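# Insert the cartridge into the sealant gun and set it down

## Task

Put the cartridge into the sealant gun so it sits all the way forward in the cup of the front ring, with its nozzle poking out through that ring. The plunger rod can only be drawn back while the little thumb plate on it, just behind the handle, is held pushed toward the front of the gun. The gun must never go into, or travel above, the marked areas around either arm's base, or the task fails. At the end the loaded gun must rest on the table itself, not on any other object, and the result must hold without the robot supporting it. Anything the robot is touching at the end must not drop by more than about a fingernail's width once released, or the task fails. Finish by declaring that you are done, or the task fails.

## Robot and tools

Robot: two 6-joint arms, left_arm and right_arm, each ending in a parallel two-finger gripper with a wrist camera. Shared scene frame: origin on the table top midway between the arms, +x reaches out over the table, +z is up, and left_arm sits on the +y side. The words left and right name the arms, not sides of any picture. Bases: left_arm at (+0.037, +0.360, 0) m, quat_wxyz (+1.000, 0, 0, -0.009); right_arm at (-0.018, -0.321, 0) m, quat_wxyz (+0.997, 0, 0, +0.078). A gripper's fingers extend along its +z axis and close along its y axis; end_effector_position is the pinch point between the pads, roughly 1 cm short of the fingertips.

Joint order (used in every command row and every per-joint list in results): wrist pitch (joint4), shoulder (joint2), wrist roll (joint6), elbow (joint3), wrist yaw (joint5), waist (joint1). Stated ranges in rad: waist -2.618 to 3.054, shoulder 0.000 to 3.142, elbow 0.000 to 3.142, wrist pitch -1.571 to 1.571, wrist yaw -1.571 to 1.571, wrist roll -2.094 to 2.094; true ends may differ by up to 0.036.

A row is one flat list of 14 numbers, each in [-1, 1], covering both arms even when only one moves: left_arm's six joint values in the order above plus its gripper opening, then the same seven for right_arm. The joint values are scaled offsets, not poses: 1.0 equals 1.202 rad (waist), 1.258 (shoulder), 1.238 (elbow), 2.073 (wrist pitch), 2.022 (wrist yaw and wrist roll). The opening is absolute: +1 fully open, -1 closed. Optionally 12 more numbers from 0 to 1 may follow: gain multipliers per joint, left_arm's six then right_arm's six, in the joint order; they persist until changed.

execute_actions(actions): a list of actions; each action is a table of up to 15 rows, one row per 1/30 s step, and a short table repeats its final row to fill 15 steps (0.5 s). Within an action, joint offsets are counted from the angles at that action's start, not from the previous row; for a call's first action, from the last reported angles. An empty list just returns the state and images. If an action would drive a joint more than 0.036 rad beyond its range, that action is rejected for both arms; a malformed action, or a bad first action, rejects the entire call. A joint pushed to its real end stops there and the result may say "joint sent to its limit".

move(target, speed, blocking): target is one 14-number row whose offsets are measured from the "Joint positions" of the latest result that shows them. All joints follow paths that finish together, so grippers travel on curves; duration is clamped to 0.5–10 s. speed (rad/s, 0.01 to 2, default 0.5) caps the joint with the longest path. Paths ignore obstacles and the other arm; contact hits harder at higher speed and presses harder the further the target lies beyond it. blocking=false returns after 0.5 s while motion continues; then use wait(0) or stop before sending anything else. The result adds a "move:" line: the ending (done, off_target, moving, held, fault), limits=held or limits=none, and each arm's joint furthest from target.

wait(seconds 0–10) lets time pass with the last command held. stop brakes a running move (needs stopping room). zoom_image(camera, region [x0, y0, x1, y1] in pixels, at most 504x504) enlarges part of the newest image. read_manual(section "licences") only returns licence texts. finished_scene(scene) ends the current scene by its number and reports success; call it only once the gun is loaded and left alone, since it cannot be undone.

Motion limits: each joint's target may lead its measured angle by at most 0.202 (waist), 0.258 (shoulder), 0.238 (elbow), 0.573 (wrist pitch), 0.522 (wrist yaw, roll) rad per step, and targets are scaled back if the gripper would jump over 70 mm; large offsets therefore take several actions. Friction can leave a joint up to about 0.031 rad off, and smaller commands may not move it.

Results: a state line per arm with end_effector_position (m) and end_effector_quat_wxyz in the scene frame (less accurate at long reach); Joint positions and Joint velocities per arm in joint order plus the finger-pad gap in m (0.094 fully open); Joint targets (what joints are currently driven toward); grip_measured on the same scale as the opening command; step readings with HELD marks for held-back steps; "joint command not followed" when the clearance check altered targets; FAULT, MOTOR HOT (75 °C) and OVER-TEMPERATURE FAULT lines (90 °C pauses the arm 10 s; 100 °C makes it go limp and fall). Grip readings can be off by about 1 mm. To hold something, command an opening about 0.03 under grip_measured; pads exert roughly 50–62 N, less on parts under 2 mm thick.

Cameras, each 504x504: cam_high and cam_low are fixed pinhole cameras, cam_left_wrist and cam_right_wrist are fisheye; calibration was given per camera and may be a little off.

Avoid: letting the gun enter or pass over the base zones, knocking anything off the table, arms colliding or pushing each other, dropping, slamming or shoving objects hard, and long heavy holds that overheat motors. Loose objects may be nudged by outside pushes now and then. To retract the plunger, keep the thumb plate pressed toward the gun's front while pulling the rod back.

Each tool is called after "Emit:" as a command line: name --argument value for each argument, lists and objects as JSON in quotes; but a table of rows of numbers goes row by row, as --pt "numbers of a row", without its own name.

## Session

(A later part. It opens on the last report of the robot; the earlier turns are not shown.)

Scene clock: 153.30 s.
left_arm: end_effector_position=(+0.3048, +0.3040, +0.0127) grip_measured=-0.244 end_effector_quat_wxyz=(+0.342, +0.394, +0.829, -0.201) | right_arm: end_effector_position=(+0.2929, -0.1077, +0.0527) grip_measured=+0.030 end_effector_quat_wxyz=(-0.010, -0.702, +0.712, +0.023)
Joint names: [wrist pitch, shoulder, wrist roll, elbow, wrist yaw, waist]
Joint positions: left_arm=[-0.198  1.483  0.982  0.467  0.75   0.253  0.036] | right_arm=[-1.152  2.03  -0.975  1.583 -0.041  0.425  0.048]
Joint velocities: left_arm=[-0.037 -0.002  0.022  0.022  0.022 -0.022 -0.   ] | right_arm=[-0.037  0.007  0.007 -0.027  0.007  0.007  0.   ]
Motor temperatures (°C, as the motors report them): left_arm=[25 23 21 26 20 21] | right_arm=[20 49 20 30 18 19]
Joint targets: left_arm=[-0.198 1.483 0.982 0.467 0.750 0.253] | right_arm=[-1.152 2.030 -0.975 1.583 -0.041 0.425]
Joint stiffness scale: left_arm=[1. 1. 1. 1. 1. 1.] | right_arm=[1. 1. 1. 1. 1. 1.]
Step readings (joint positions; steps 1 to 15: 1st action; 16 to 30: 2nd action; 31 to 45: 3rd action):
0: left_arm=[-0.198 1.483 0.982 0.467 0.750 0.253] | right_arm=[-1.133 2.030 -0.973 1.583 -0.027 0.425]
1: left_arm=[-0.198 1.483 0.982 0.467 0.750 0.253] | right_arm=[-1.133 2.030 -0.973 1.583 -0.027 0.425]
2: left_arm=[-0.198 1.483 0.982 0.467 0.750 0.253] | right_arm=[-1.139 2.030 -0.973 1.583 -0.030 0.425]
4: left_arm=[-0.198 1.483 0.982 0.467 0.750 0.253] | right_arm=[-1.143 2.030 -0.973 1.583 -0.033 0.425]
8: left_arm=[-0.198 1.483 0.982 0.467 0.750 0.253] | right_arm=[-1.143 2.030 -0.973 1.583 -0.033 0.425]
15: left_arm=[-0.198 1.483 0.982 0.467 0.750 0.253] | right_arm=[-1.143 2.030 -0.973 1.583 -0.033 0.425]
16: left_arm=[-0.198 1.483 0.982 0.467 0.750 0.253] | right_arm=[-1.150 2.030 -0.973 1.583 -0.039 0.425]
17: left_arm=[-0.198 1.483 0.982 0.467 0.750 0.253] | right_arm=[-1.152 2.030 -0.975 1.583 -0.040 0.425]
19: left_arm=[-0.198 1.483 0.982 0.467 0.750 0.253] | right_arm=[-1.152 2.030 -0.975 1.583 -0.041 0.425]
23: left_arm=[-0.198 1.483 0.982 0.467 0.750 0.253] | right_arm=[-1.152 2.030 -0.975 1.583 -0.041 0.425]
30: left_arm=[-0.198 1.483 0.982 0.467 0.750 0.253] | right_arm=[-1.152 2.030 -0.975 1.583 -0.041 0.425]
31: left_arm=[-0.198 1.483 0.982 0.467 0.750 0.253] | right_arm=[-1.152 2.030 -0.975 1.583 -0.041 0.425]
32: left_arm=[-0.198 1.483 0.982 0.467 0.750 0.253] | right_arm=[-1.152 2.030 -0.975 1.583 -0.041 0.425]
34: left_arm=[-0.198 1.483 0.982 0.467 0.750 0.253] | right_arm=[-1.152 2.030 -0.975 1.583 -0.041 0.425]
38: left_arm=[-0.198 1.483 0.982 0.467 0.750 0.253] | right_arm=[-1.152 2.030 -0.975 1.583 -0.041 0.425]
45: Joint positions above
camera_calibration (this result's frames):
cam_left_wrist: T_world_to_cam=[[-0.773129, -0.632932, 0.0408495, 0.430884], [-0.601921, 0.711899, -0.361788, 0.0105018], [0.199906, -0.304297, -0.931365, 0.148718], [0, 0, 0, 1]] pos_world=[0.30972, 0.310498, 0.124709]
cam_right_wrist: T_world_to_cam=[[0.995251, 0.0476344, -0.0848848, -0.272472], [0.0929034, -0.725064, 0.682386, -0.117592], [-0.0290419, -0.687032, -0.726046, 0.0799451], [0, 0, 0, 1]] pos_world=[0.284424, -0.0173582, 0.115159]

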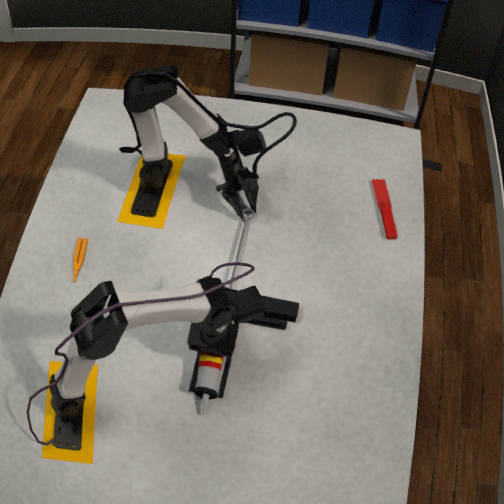

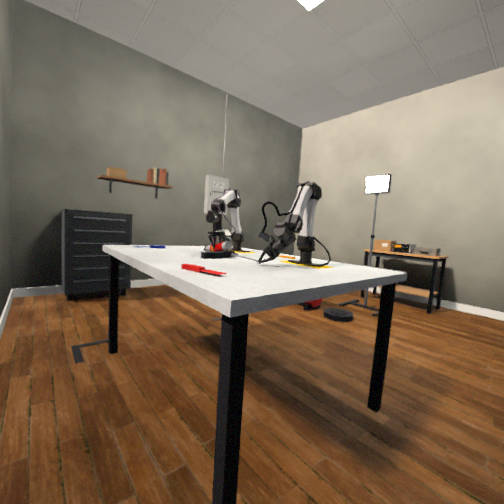

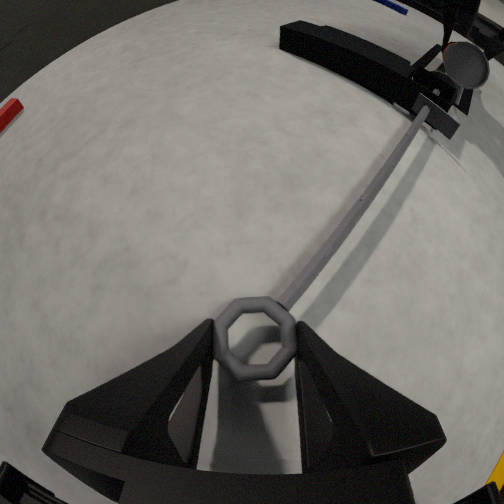

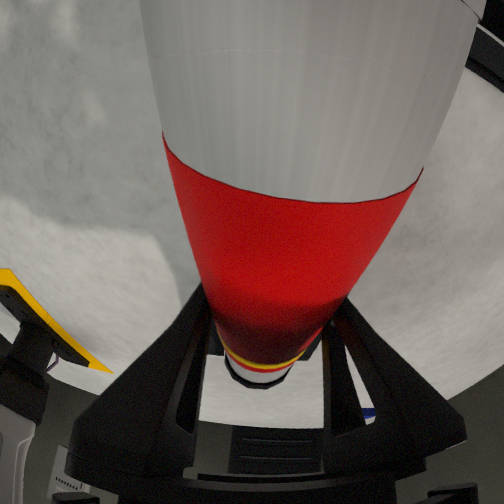

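Emit:
move --target '[0,0,0,0,0,0,-0.4, 0,-0.035,0,0,0,0,-0.1]' --speed 0.08

Emit:
move --target '[0,0,0,0,0,0,-0.4, -0.01,-0.02,0,0,0.03,-0.035,-0.1]' --speed 0.06

Scene clock: 154.63 s.
left_arm: end_effector_position=(+0.3048, +0.3040, +0.0127) grip_measured=-0.244 end_effector_quat_wxyz=(+0.342, +0.394, +0.829, -0.201) | right_arm: end_effector_position=(+0.2931, -0.1076, +0.0542) grip_measured=+0.030 end_effector_quat_wxyz=(-0.008, -0.702, +0.712, +0.022)
Joint names: [wrist pitch, shoulder, wrist roll, elbow, wrist yaw, waist]
Joint positions: left_arm=[-0.198  1.483  0.982  0.467  0.75   0.253  0.036] | right_arm=[-1.152  2.025 -0.975  1.583 -0.041  0.425  0.048]
Joint velocities: left_arm=[ 0.007 -0.007  0.095  0.007 -0.037  0.002 -0.001] | right_arm=[ 0.066 -0.002  0.007 -0.012  0.007 -0.002 -0.   ]
Motor temperatures (°C, as the motors report them): left_arm=[25 23 21 26 20 21] | right_arm=[20 49 20 30 18 19]
Joint targets: left_arm=[-0.198 1.483 0.982 0.467 0.750 0.253] | right_arm=[-1.152 1.986 -0.975 1.583 -0.041 0.425]
Joint stiffness scale: left_arm=[1. 1. 1. 1. 1. 1.] | right_arm=[1. 1. 1. 1. 1. 1.]
move: off_target (right_arm); limits=none; left_arm: farthest joint: the waist, 0.000 radians from its target (0.000 radians at the start); right_arm: farthest joint: the shoulder, 0.039 radians from its target (0.044 radians at the start)
camera_calibration (this result's frames):
cam_left_wrist: T_world_to_cam=[[-0.773129, -0.632932, 0.0408495, 0.430884], [-0.601921, 0.711899, -0.361788, 0.0105018], [0.199906, -0.304297, -0.931365, 0.148718], [0, 0, 0, 1]] pos_world=[0.30972, 0.310498, 0.124709]
cam_right_wrist: T_world_to_cam=[[0.995525, 0.0482067, -0.081277, -0.272775], [0.0907853, -0.726613, 0.681022, -0.118006], [-0.0262271, -0.685353, -0.727738, 0.0805813], [0, 0, 0, 1]] pos_world=[0.284381, -0.0173683, 0.116836]

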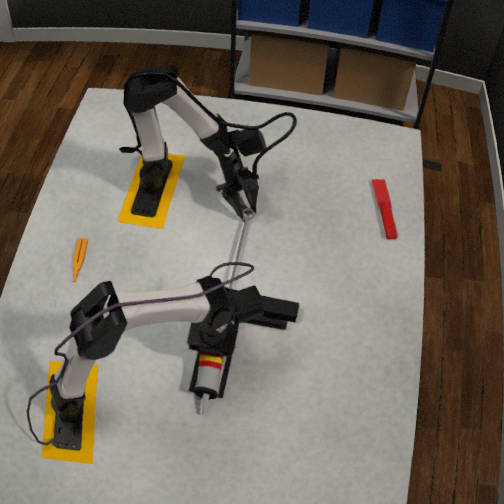

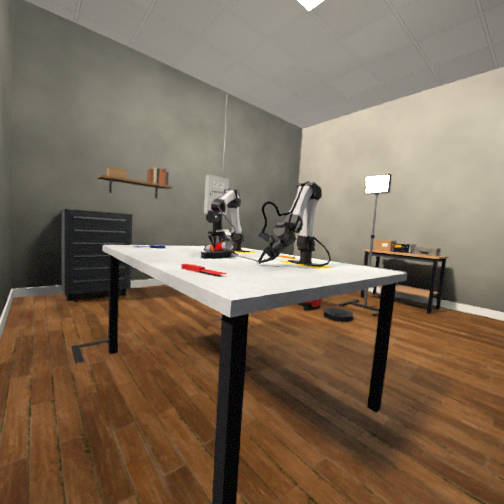

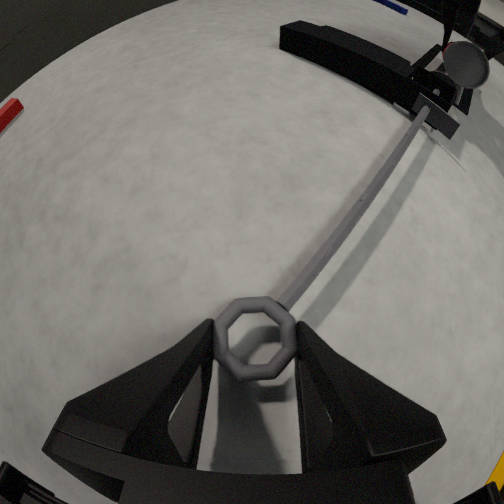

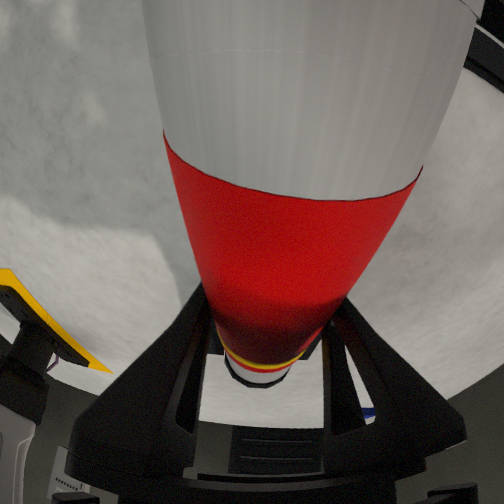

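Scene clock: 155.90 s.
left_arm: end_effector_position=(+0.3046, +0.3038, +0.0128) grip_measured=-0.244 end_effector_quat_wxyz=(+0.342, +0.394, +0.829, -0.202) | right_arm: end_effector_position=(+0.2949, -0.1093, +0.0535) grip_measured=+0.030 end_effector_quat_wxyz=(-0.007, -0.698, +0.716, +0.027)
Joint names: [wrist pitch, shoulder, wrist roll, elbow, wrist yaw, waist]
Joint positions: left_arm=[-0.199  1.483  0.982  0.467  0.751  0.253  0.036] | right_arm=[-1.149  2.028 -0.975  1.583 -0.051  0.415  0.048]
Joint velocities: left_arm=[-0.022 -0.012 -0.066 -0.012  0.037  0.002 -0.001] | right_arm=[-0.095  0.007 -0.022 -0.002 -0.066  0.007 -0.002]
Motor temperatures (°C, as the motors report them): left_arm=[25 23 21 26 20 21] | right_arm=[20 49 20 30 18 19]
Joint targets: left_arm=[-0.198 1.483 0.982 0.467 0.750 0.253] | right_arm=[-1.173 2.000 -0.975 1.583 0.020 0.383]
Joint stiffness scale: left_arm=[1. 1. 1. 1. 1. 1.] | right_arm=[1. 1. 1. 1. 1. 1.]
move: off_target (right_arm); limits=none; left_arm: farthest joint: the wrist pitch, 0.001 radians from its target (0.000 radians at the start); right_arm: farthest joint: the wrist yaw, 0.070 radians from its target (0.061 radians at the start)
camera_calibration (this result's frames):
cam_left_wrist: T_world_to_cam=[[-0.773361, -0.632573, 0.042002, 0.430595], [-0.601815, 0.711698, -0.362361, 0.0106045], [0.199327, -0.305513, -0.931091, 0.149302], [0, 0, 0, 1]] pos_world=[0.309627, 0.310449, 0.124771]
cam_right_wrist: T_world_to_cam=[[0.995601, 0.0376499, -0.0857936, -0.275494], [0.0858588, -0.733157, 0.674618, -0.117791], [-0.0375008, -0.679017, -0.733164, 0.0832356], [0, 0, 0, 1]] pos_world=[0.287517, -0.0194685, 0.116854]

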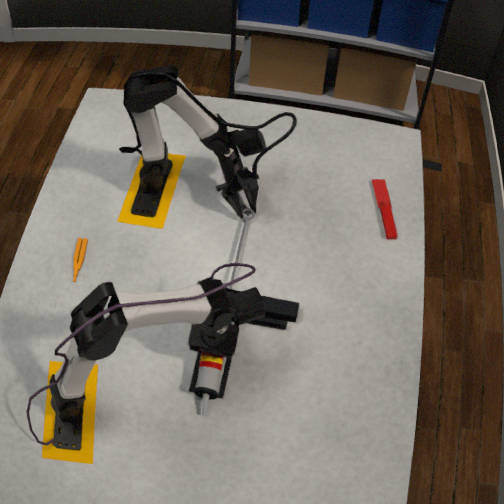

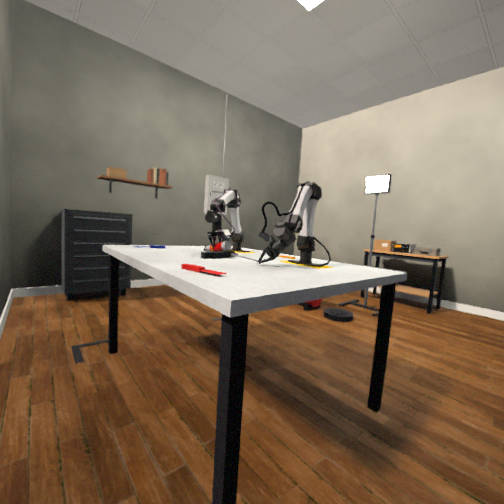

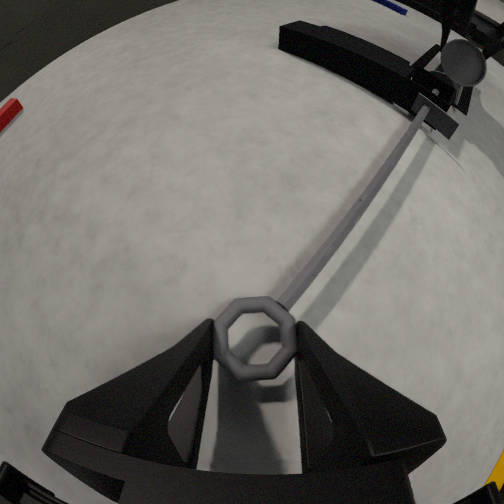

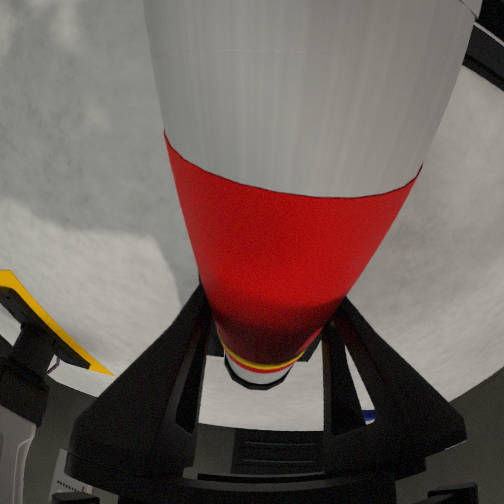

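Emit:
move --target '[0,0,0,0,0,0,-0.4, -0.012,-0.055,0,0,0.035,-0.027,-0.1]' --speed 0.06

Emit:
zoom_image --camera "cam_low" --region '[190, 225, 250, 265]'

Scene clock: 157.87 s.
left_arm: end_effector_position=(+0.3043, +0.3032, +0.0132) grip_measured=-0.244 end_effector_quat_wxyz=(+0.342, +0.392, +0.829, -0.205) | right_arm: end_effector_position=(+0.2977, -0.1097, +0.0616) grip_measured=+0.030 end_effector_quat_wxyz=(+0.006, -0.695, +0.719, +0.025)
Joint names: [wrist pitch, shoulder, wrist roll, elbow, wrist yaw, waist]
Joint positions: left_arm=[-0.2    1.483  0.976  0.467  0.755  0.253  0.036] | right_arm=[-1.146  2.005 -0.971  1.583 -0.052  0.409  0.048]
Joint velocities: left_arm=[-0.022 -0.002 -0.051 -0.017  0.007 -0.017 -0.   ] | right_arm=[-0.022 -0.007  0.022 -0.007 -0.037 -0.022 -0.001]
Motor temperatures (°C, as the motors report them): left_arm=[25 23 21 26 20 21] | right_arm=[20 50 20 30 18 19]
Joint targets: left_arm=[-0.198 1.483 0.982 0.467 0.751 0.253] | right_arm=[-1.174 1.959 -0.975 1.583 0.020 0.382]
Joint stiffness scale: left_arm=[1. 1. 1. 1. 1. 1.] | right_arm=[1. 1. 1. 1. 1. 1.]
move: off_target (right_arm); limits=none; left_arm: farthest joint: the wrist roll, 0.006 radians from its target (0.000 radians at the start); right_arm: farthest joint: the wrist yaw, 0.072 radians from its target (0.070 radians at the start)
camera_calibration (this result's frames):
cam_left_wrist: T_world_to_cam=[[-0.771624, -0.63417, 0.0492383, 0.4298], [-0.60502, 0.707852, -0.364548, 0.0131502], [0.196332, -0.311085, -0.929882, 0.152094], [0, 0, 0, 1]] pos_world=[0.30974, 0.310572, 0.12506]
cam_right_wrist: T_world_to_cam=[[0.997481, 0.0296506, -0.0644471, -0.280364], [0.0650823, -0.743982, 0.665022, -0.118221], [-0.0282292, -0.667541, -0.744037, 0.0881291], [0, 0, 0, 1]] pos_world=[0.289839, -0.0208113, 0.126122]

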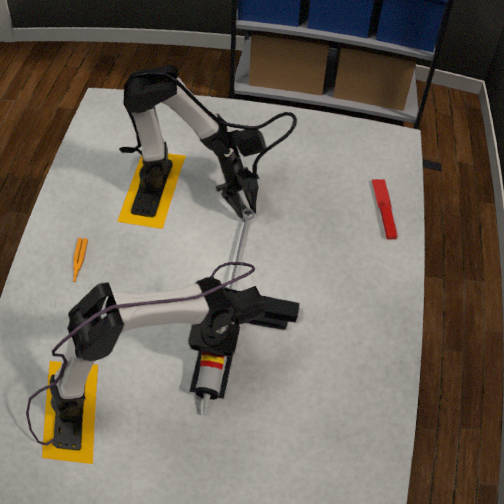

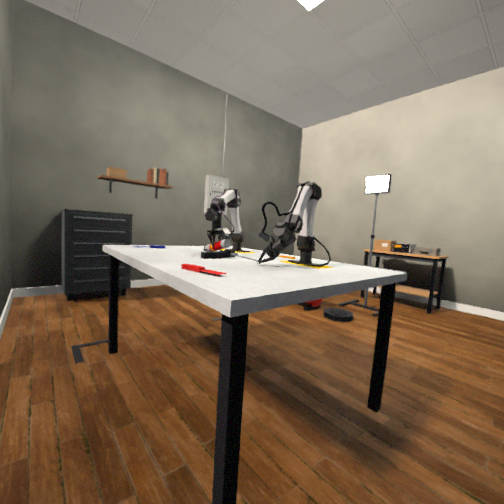

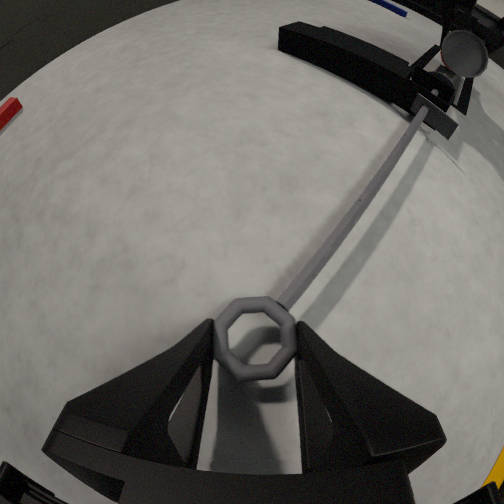

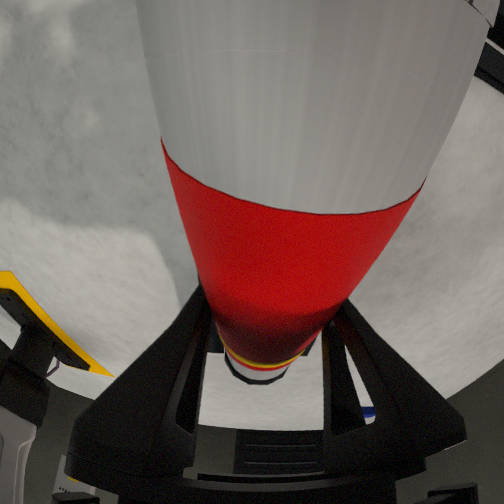

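Region (190, 225, 250, 265) of cam_low's 504x504 image, scaled by 8.400, with more detail than that image has.

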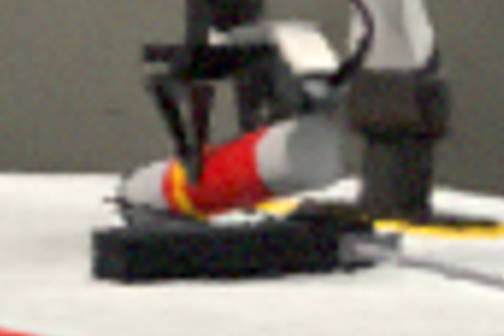

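Emit:
move --target '[0,0,0,0,0,0,-0.4, -0.03,0.04,0,0,0.06,-0.04,-0.1]' --speed 0.06

Emit:
zoom_image --camera "cam_low" --region '[190, 225, 250, 265]'

Scene clock: 160.50 s.
left_arm: end_effector_position=(+0.3044, +0.3030, +0.0134) grip_measured=-0.244 end_effector_quat_wxyz=(+0.342, +0.392, +0.829, -0.205) | right_arm: end_effector_position=(+0.2978, -0.1110, +0.0532) grip_measured=+0.030 end_effector_quat_wxyz=(-0.004, -0.693, +0.721, +0.029)
Joint names: [wrist pitch, shoulder, wrist roll, elbow, wrist yaw, waist]
Joint positions: left_arm=[-0.2    1.483  0.976  0.467  0.757  0.253  0.036] | right_arm=[-1.144  2.028 -0.97   1.583 -0.055  0.405  0.048]
Joint velocities: left_arm=[ 0.051 -0.007  0.007 -0.012  0.022 -0.007 -0.001] | right_arm=[ 0.051 -0.022  0.007 -0.002  0.007  0.002 -0.   ]
Motor temperatures (°C, as the motors report them): left_arm=[25 23 21 26 20 21] | right_arm=[20 49 20 30 19 19]
Joint targets: left_arm=[-0.200 1.483 0.976 0.467 0.755 0.253] | right_arm=[-1.208 2.055 -0.971 1.583 0.069 0.361]
Joint stiffness scale: left_arm=[1. 1. 1. 1. 1. 1.] | right_arm=[1. 1. 1. 1. 1. 1.]
move: off_target (right_arm); limits=none; left_arm: farthest joint: the wrist yaw, 0.002 radians from its target (0.000 radians at the start); right_arm: farthest joint: the wrist yaw, 0.124 radians from its target (0.121 radians at the start)
camera_calibration (this result's frames):
cam_left_wrist: T_world_to_cam=[[-0.772102, -0.633581, 0.0493325, 0.429707], [-0.604127, 0.707683, -0.366354, 0.0132748], [0.197203, -0.312666, -0.929167, 0.152452], [0, 0, 0, 1]] pos_world=[0.309733, 0.310526, 0.125319]
cam_right_wrist: T_world_to_cam=[[0.996207, 0.0232588, -0.08385, -0.28017], [0.073663, -0.738367, 0.670365, -0.115882], [-0.0463201, -0.673998, -0.737279, 0.0853416], [0, 0, 0, 1]] pos_world=[0.291596, -0.021527, 0.117112]

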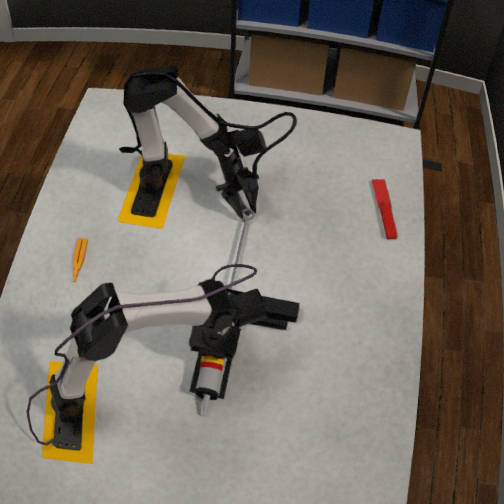

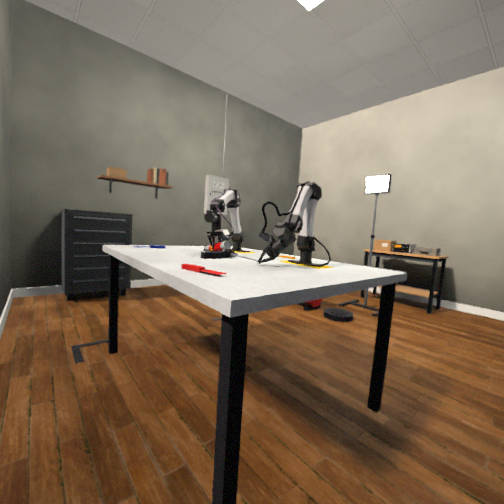

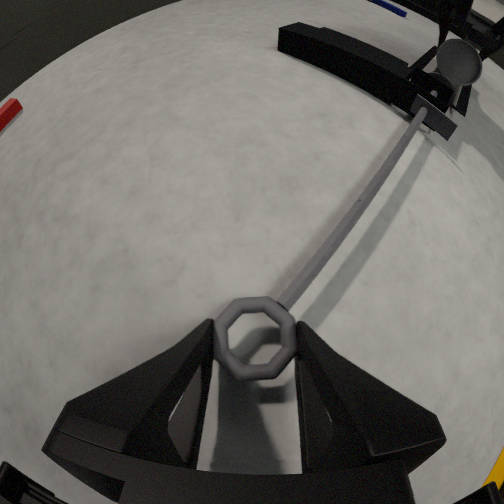

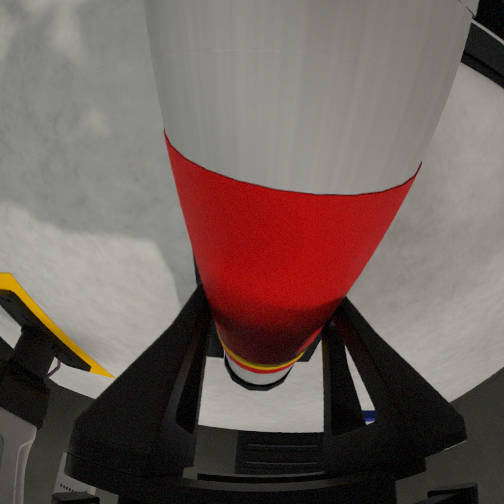

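Region (190, 225, 250, 265) of cam_low's 504x504 image, scaled by 8.400, with more detail than that image has.

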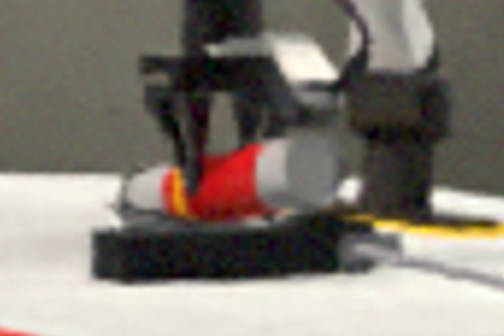

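Emit:
execute_actions --actions '[[[0,0,0,0,0,0,-0.4, 0,0,0,0,0,0,0.6]]]'

Emit:
move --target '[0,0,0,0,0,0,-0.4, -0.03,-0.19,-0.124,-0.127,0.02,-0.185,1]' --speed 0.3

Scene clock: 161.60 s.
left_arm: end_effector_position=(+0.3045, +0.3038, +0.0128) grip_measured=-0.244 end_effector_quat_wxyz=(+0.341, +0.392, +0.830, -0.203) | right_arm: end_effector_position=(+0.2975, -0.1099, +0.0532) grip_measured=+0.598 end_effector_quat_wxyz=(-0.003, -0.693, +0.720, +0.030)
Joint names: [wrist pitch, shoulder, wrist roll, elbow, wrist yaw, waist]
Joint positions: left_arm=[-0.2    1.483  0.977  0.467  0.751  0.253  0.036] | right_arm=[-1.142  2.028 -0.97   1.583 -0.059  0.406  0.075]
Joint velocities: left_arm=[-0.022 -0.007  0.022 -0.012  0.066  0.007  0.001] | right_arm=[-0.022  0.012 -0.007  0.012 -0.037 -0.007  0.   ]
Motor temperatures (°C, as the motors report them): left_arm=[25 23 21 26 20 21] | right_arm=[20 49 20 30 19 19]
Joint targets: left_arm=[-0.200 1.483 0.976 0.467 0.757 0.253] | right_arm=[-1.144 2.028 -0.970 1.583 -0.055 0.405]
Joint stiffness scale: left_arm=[1. 1. 1. 1. 1. 1.] | right_arm=[1. 1. 1. 1. 1. 1.]
Step readings (joint positions):
0: left_arm=[-0.200 1.483 0.976 0.467 0.757 0.253] | right_arm=[-1.144 2.028 -0.970 1.583 -0.055 0.405]
1: left_arm=[-0.200 1.483 0.976 0.467 0.756 0.253] | right_arm=[-1.142 2.028 -0.970 1.583 -0.059 0.406]
2: left_arm=[-0.200 1.483 0.976 0.467 0.752 0.253] | right_arm=[-1.142 2.028 -0.970 1.583 -0.059 0.406]
4: left_arm=[-0.200 1.483 0.977 0.467 0.751 0.253] | right_arm=[-1.142 2.028 -0.970 1.583 -0.059 0.406]
8: left_arm=[-0.200 1.483 0.977 0.467 0.751 0.253] | right_arm=[-1.142 2.028 -0.970 1.583 -0.059 0.406]
15: Joint positions above
camera_calibration (this result's frames):
cam_left_wrist: T_world_to_cam=[[-0.771043, -0.635099, 0.0462807, 0.430475], [-0.605581, 0.708851, -0.361665, 0.0125279], [0.196887, -0.306886, -0.931159, 0.150431], [0, 0, 0, 1]] pos_world=[0.309884, 0.310679, 0.124683]
cam_right_wrist: T_world_to_cam=[[0.996119, 0.0246705, -0.084492, -0.279706], [0.0749548, -0.740989, 0.667321, -0.11557], [-0.0461445, -0.671064, -0.739962, 0.0865163], [0, 0, 0, 1]] pos_world=[0.291276, -0.0206774, 0.117508]

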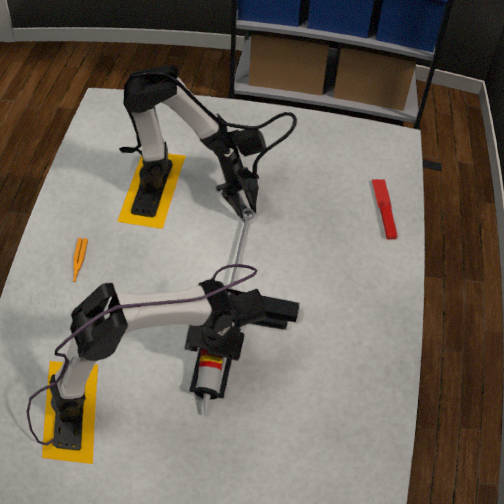

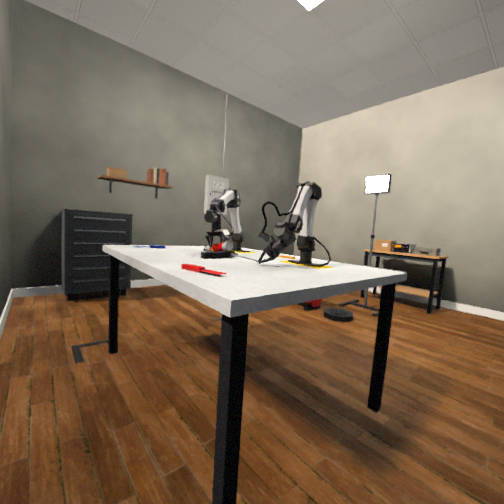

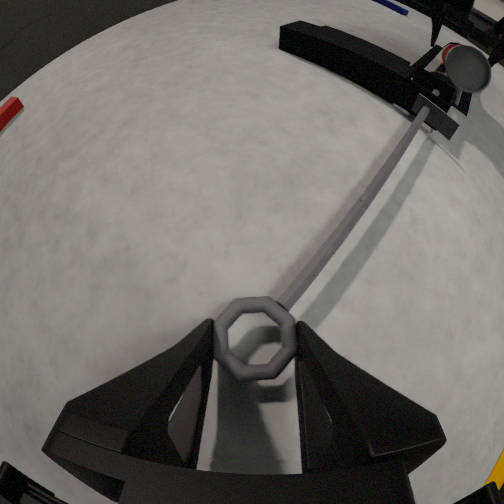

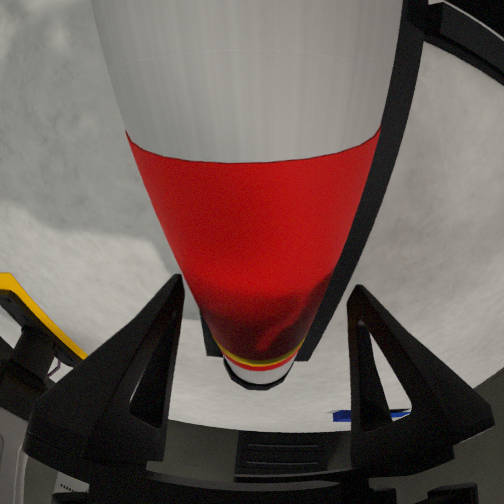

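Scene clock: 163.10 s.
left_arm: end_effector_position=(+0.3045, +0.3038, +0.0127) grip_measured=-0.244 end_effector_quat_wxyz=(+0.341, +0.392, +0.830, -0.203) | right_arm: end_effector_position=(+0.2974, -0.2015, +0.0970) grip_measured=+1.000 end_effector_quat_wxyz=(+0.019, -0.703, +0.710, +0.008)
Joint names: [wrist pitch, shoulder, wrist roll, elbow, wrist yaw, waist]
Joint positions: left_arm=[-0.2    1.483  0.977  0.467  0.751  0.253  0.036] | right_arm=[-1.191  1.798 -1.214  1.447 -0.03   0.19   0.094]
Joint velocities: left_arm=[-0.066 -0.017 -0.037 -0.022 -0.022 -0.032 -0.001] | right_arm=[ 0.007  0.007 -0.022  0.012  0.066 -0.007  0.   ]
Motor temperatures (°C, as the motors report them): left_arm=[25 23 21 26 20 21] | right_arm=[20 49 20 30 19 19]
Joint targets: left_arm=[-0.200 1.483 0.977 0.467 0.751 0.253] | right_arm=[-1.204 1.790 -1.221 1.425 -0.018 0.183]
Joint stiffness scale: left_arm=[1. 1. 1. 1. 1. 1.] | right_arm=[1. 1. 1. 1. 1. 1.]
move: off_target (right_arm); limits=none; left_arm: farthest joint: the waist, 0.000 radians from its target (0.000 radians at the start); right_arm: farthest joint: the elbow, 0.021 radians from its target (0.157 radians at the start)
camera_calibration (this result's frames):
cam_left_wrist: T_world_to_cam=[[-0.770955, -0.635218, 0.0461242, 0.430524], [-0.605705, 0.708896, -0.361368, 0.0124998], [0.19685, -0.306536, -0.931282, 0.150313], [0, 0, 0, 1]] pos_world=[0.309896, 0.310691, 0.124643]
cam_right_wrist: T_world_to_cam=[[0.998421, 0.0520531, -0.0211308, -0.274985], [0.0527094, -0.737843, 0.672911, -0.205915], [0.0194359, -0.672962, -0.739421, 0.0375327], [0, 0, 0, 1]] pos_world=[0.284675, -0.112361, 0.160504]

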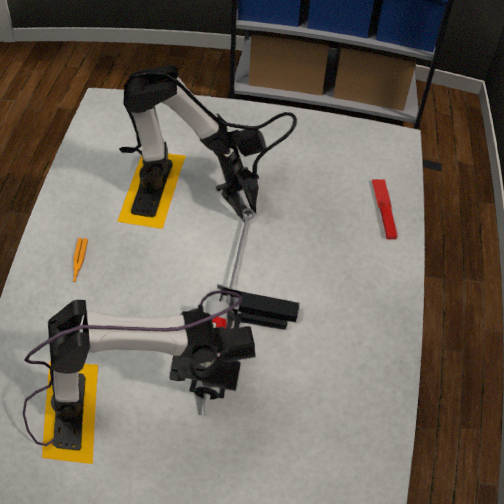

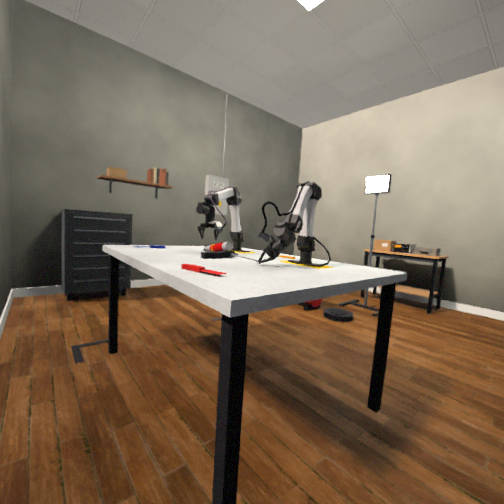

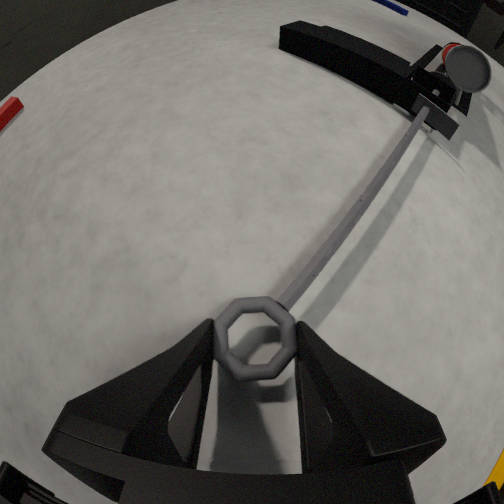

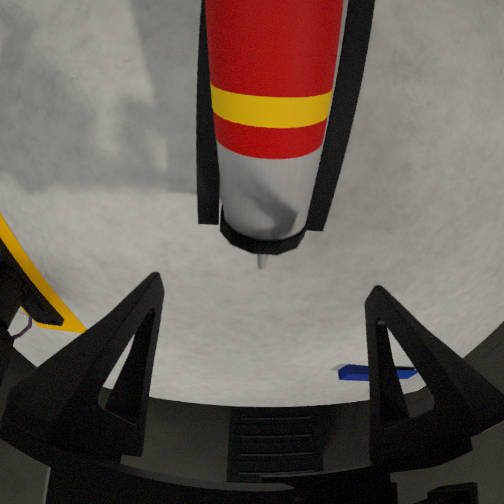

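Emit:
move --target '[0,0,0,0,0,0,-0.4, -0.15,0.53,1.0,0.925,0,0.43,-0.3]' --speed 1.0

Emit:
move --target '[0,0,0,0,0,0,-0.4, 0,0.11,0.035,0,0,0,-0.3]' --speed 0.2

Emit:
zoom_image --camera "cam_right_wrist" --region '[250, 180, 504, 434]'

Scene clock: 167.30 s.
left_arm: end_effector_position=(+0.3045, +0.3038, +0.0127) grip_measured=-0.244 end_effector_quat_wxyz=(+0.341, +0.392, +0.830, -0.203) | right_arm: end_effector_position=(+0.3108, +0.0692, +0.1315) grip_measured=-0.298 end_effector_quat_wxyz=(+0.059, -0.031, +0.994, +0.087)
Joint names: [wrist pitch, shoulder, wrist roll, elbow, wrist yaw, waist]
Joint positions: left_arm=[-0.2    1.483  0.977  0.467  0.751  0.253  0.036] | right_arm=[-1.486  2.45   0.801  2.575 -0.03   0.703  0.033]
Joint velocities: left_arm=[ 0.037 -0.002  0.022  0.002 -0.007 -0.017 -0.   ] | right_arm=[-0.037 -0.017  0.022 -0.022  0.022  0.012  0.001]
Motor temperatures (°C, as the motors report them): left_arm=[25 23 21 26 20 21] | right_arm=[20 48 20 30 18 19]
Joint targets: left_arm=[-0.200 1.483 0.977 0.467 0.751 0.253] | right_arm=[-1.502 2.465 0.808 2.592 -0.030 0.706]
Joint stiffness scale: left_arm=[1. 1. 1. 1. 1. 1.] | right_arm=[1. 1. 1. 1. 1. 1.]
move: done; limits=none; left_arm: farthest joint: the waist, 0.000 radians from its target (0.000 radians at the start); right_arm: farthest joint: the elbow, 0.017 radians from its target (1.145 radians at the start)
camera_calibration (this result's frames):
cam_left_wrist: T_world_to_cam=[[-0.770955, -0.635218, 0.0461242, 0.430524], [-0.605705, 0.708896, -0.361368, 0.0124998], [0.19685, -0.306536, -0.931282, 0.150313], [0, 0, 0, 1]] pos_world=[0.309896, 0.310691, 0.124643]
cam_right_wrist: T_world_to_cam=[[0.136286, -0.970157, -0.200553, 0.060543], [-0.77853, -0.230075, 0.583914, 0.20482], [-0.612631, 0.0765573, -0.786653, 0.395655], [0, 0, 0, 1]] pos_world=[0.393598, 0.0755699, 0.203788]

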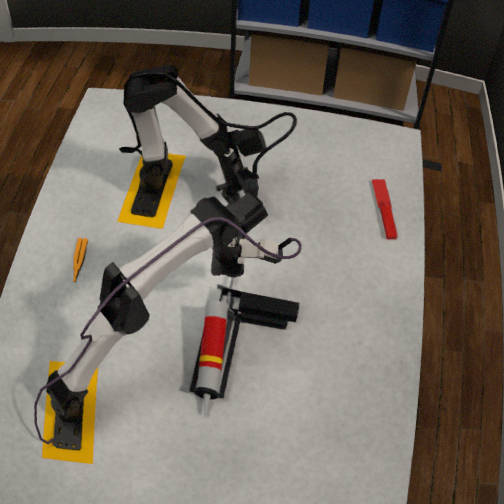

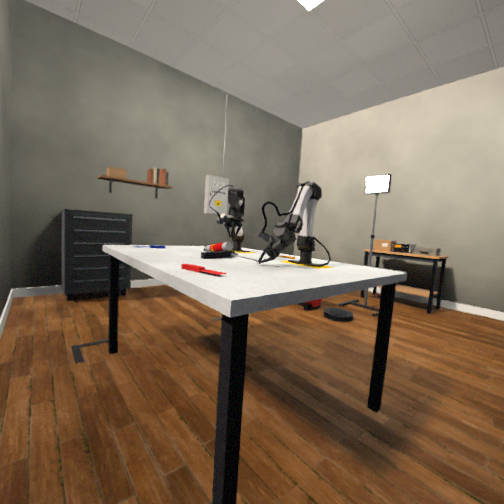

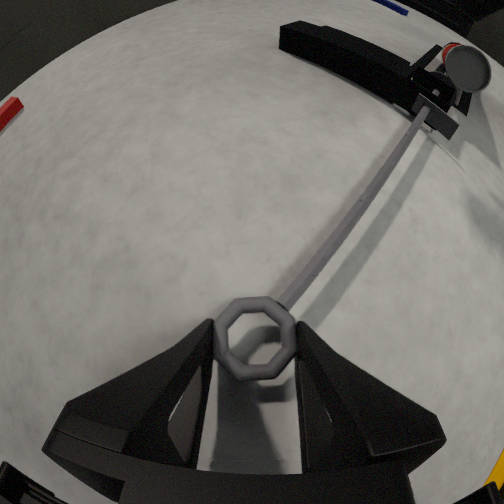

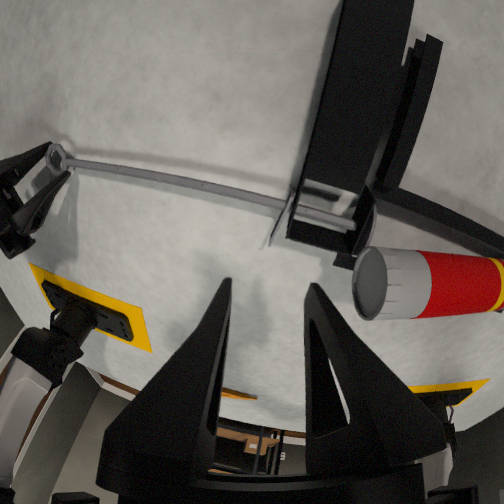

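Scene clock: 168.50 s.
left_arm: end_effector_position=(+0.3045, +0.3038, +0.0127) grip_measured=-0.244 end_effector_quat_wxyz=(+0.341, +0.392, +0.830, -0.203) | right_arm: end_effector_position=(+0.3096, +0.0678, +0.0681) grip_measured=-0.298 end_effector_quat_wxyz=(+0.015, +0.002, +0.999, +0.040)
Joint names: [wrist pitch, shoulder, wrist roll, elbow, wrist yaw, waist]
Joint positions: left_arm=[-0.2    1.483  0.977  0.467  0.751  0.253  0.036] | right_arm=[-1.486  2.579  0.865  2.575 -0.03   0.703  0.033]
Joint velocities: left_arm=[-0.007 -0.007  0.066 -0.027 -0.022 -0.012  0.002] | right_arm=[ 0.007  0.002  0.037  0.022  0.051 -0.007 -0.001]
Motor temperatures (°C, as the motors report them): left_arm=[25 23 21 26 20 21] | right_arm=[20 49 20 30 18 19]
Joint targets: left_arm=[-0.200 1.483 0.977 0.467 0.751 0.253] | right_arm=[-1.486 2.588 0.872 2.575 -0.030 0.703]
Joint stiffness scale: left_arm=[1. 1. 1. 1. 1. 1.] | right_arm=[1. 1. 1. 1. 1. 1.]
move: done; limits=none; left_arm: farthest joint: the waist, 0.000 radians from its target (0.000 radians at the start); right_arm: farthest joint: the shoulder, 0.009 radians from its target (0.138 radians at the start)
camera_calibration (this result's frames):
cam_left_wrist: T_world_to_cam=[[-0.770955, -0.635218, 0.0461242, 0.430524], [-0.605705, 0.708896, -0.361368, 0.0124998], [0.19685, -0.306536, -0.931282, 0.150313], [0, 0, 0, 1]] pos_world=[0.309896, 0.310691, 0.124643]
cam_right_wrist: T_world_to_cam=[[0.0591991, -0.991267, -0.117837, 0.0663561], [-0.731591, -0.123395, 0.670483, 0.212931], [-0.679168, 0.0465167, -0.732507, 0.364167], [0, 0, 0, 1]] pos_world=[0.399181, 0.0751114, 0.131808]

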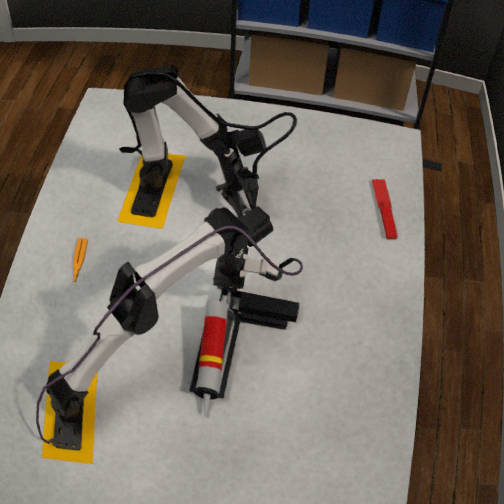

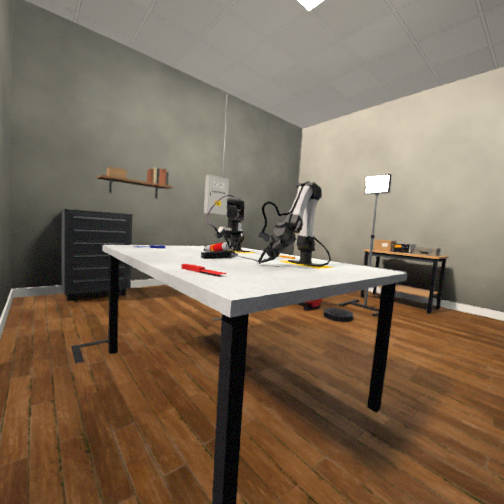

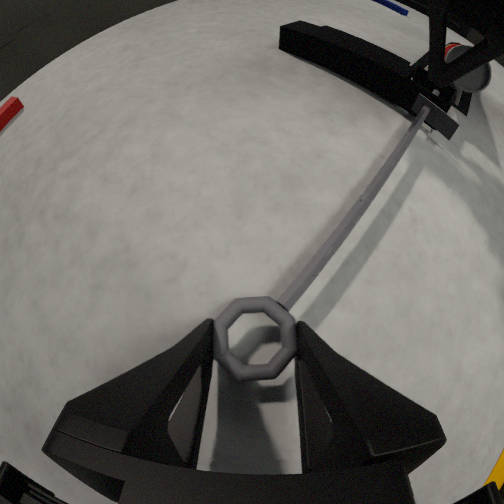

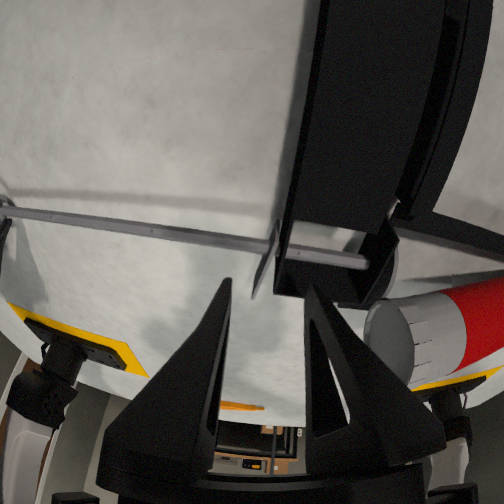

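Region (250, 180, 504, 434) of cam_right_wrist's 504x504 image, scaled by 1.984, with more detail than that image has.

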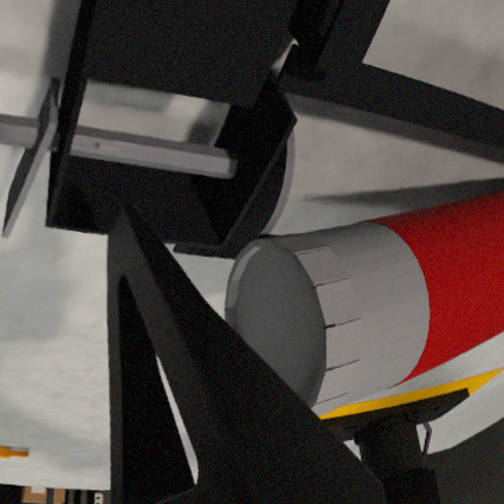

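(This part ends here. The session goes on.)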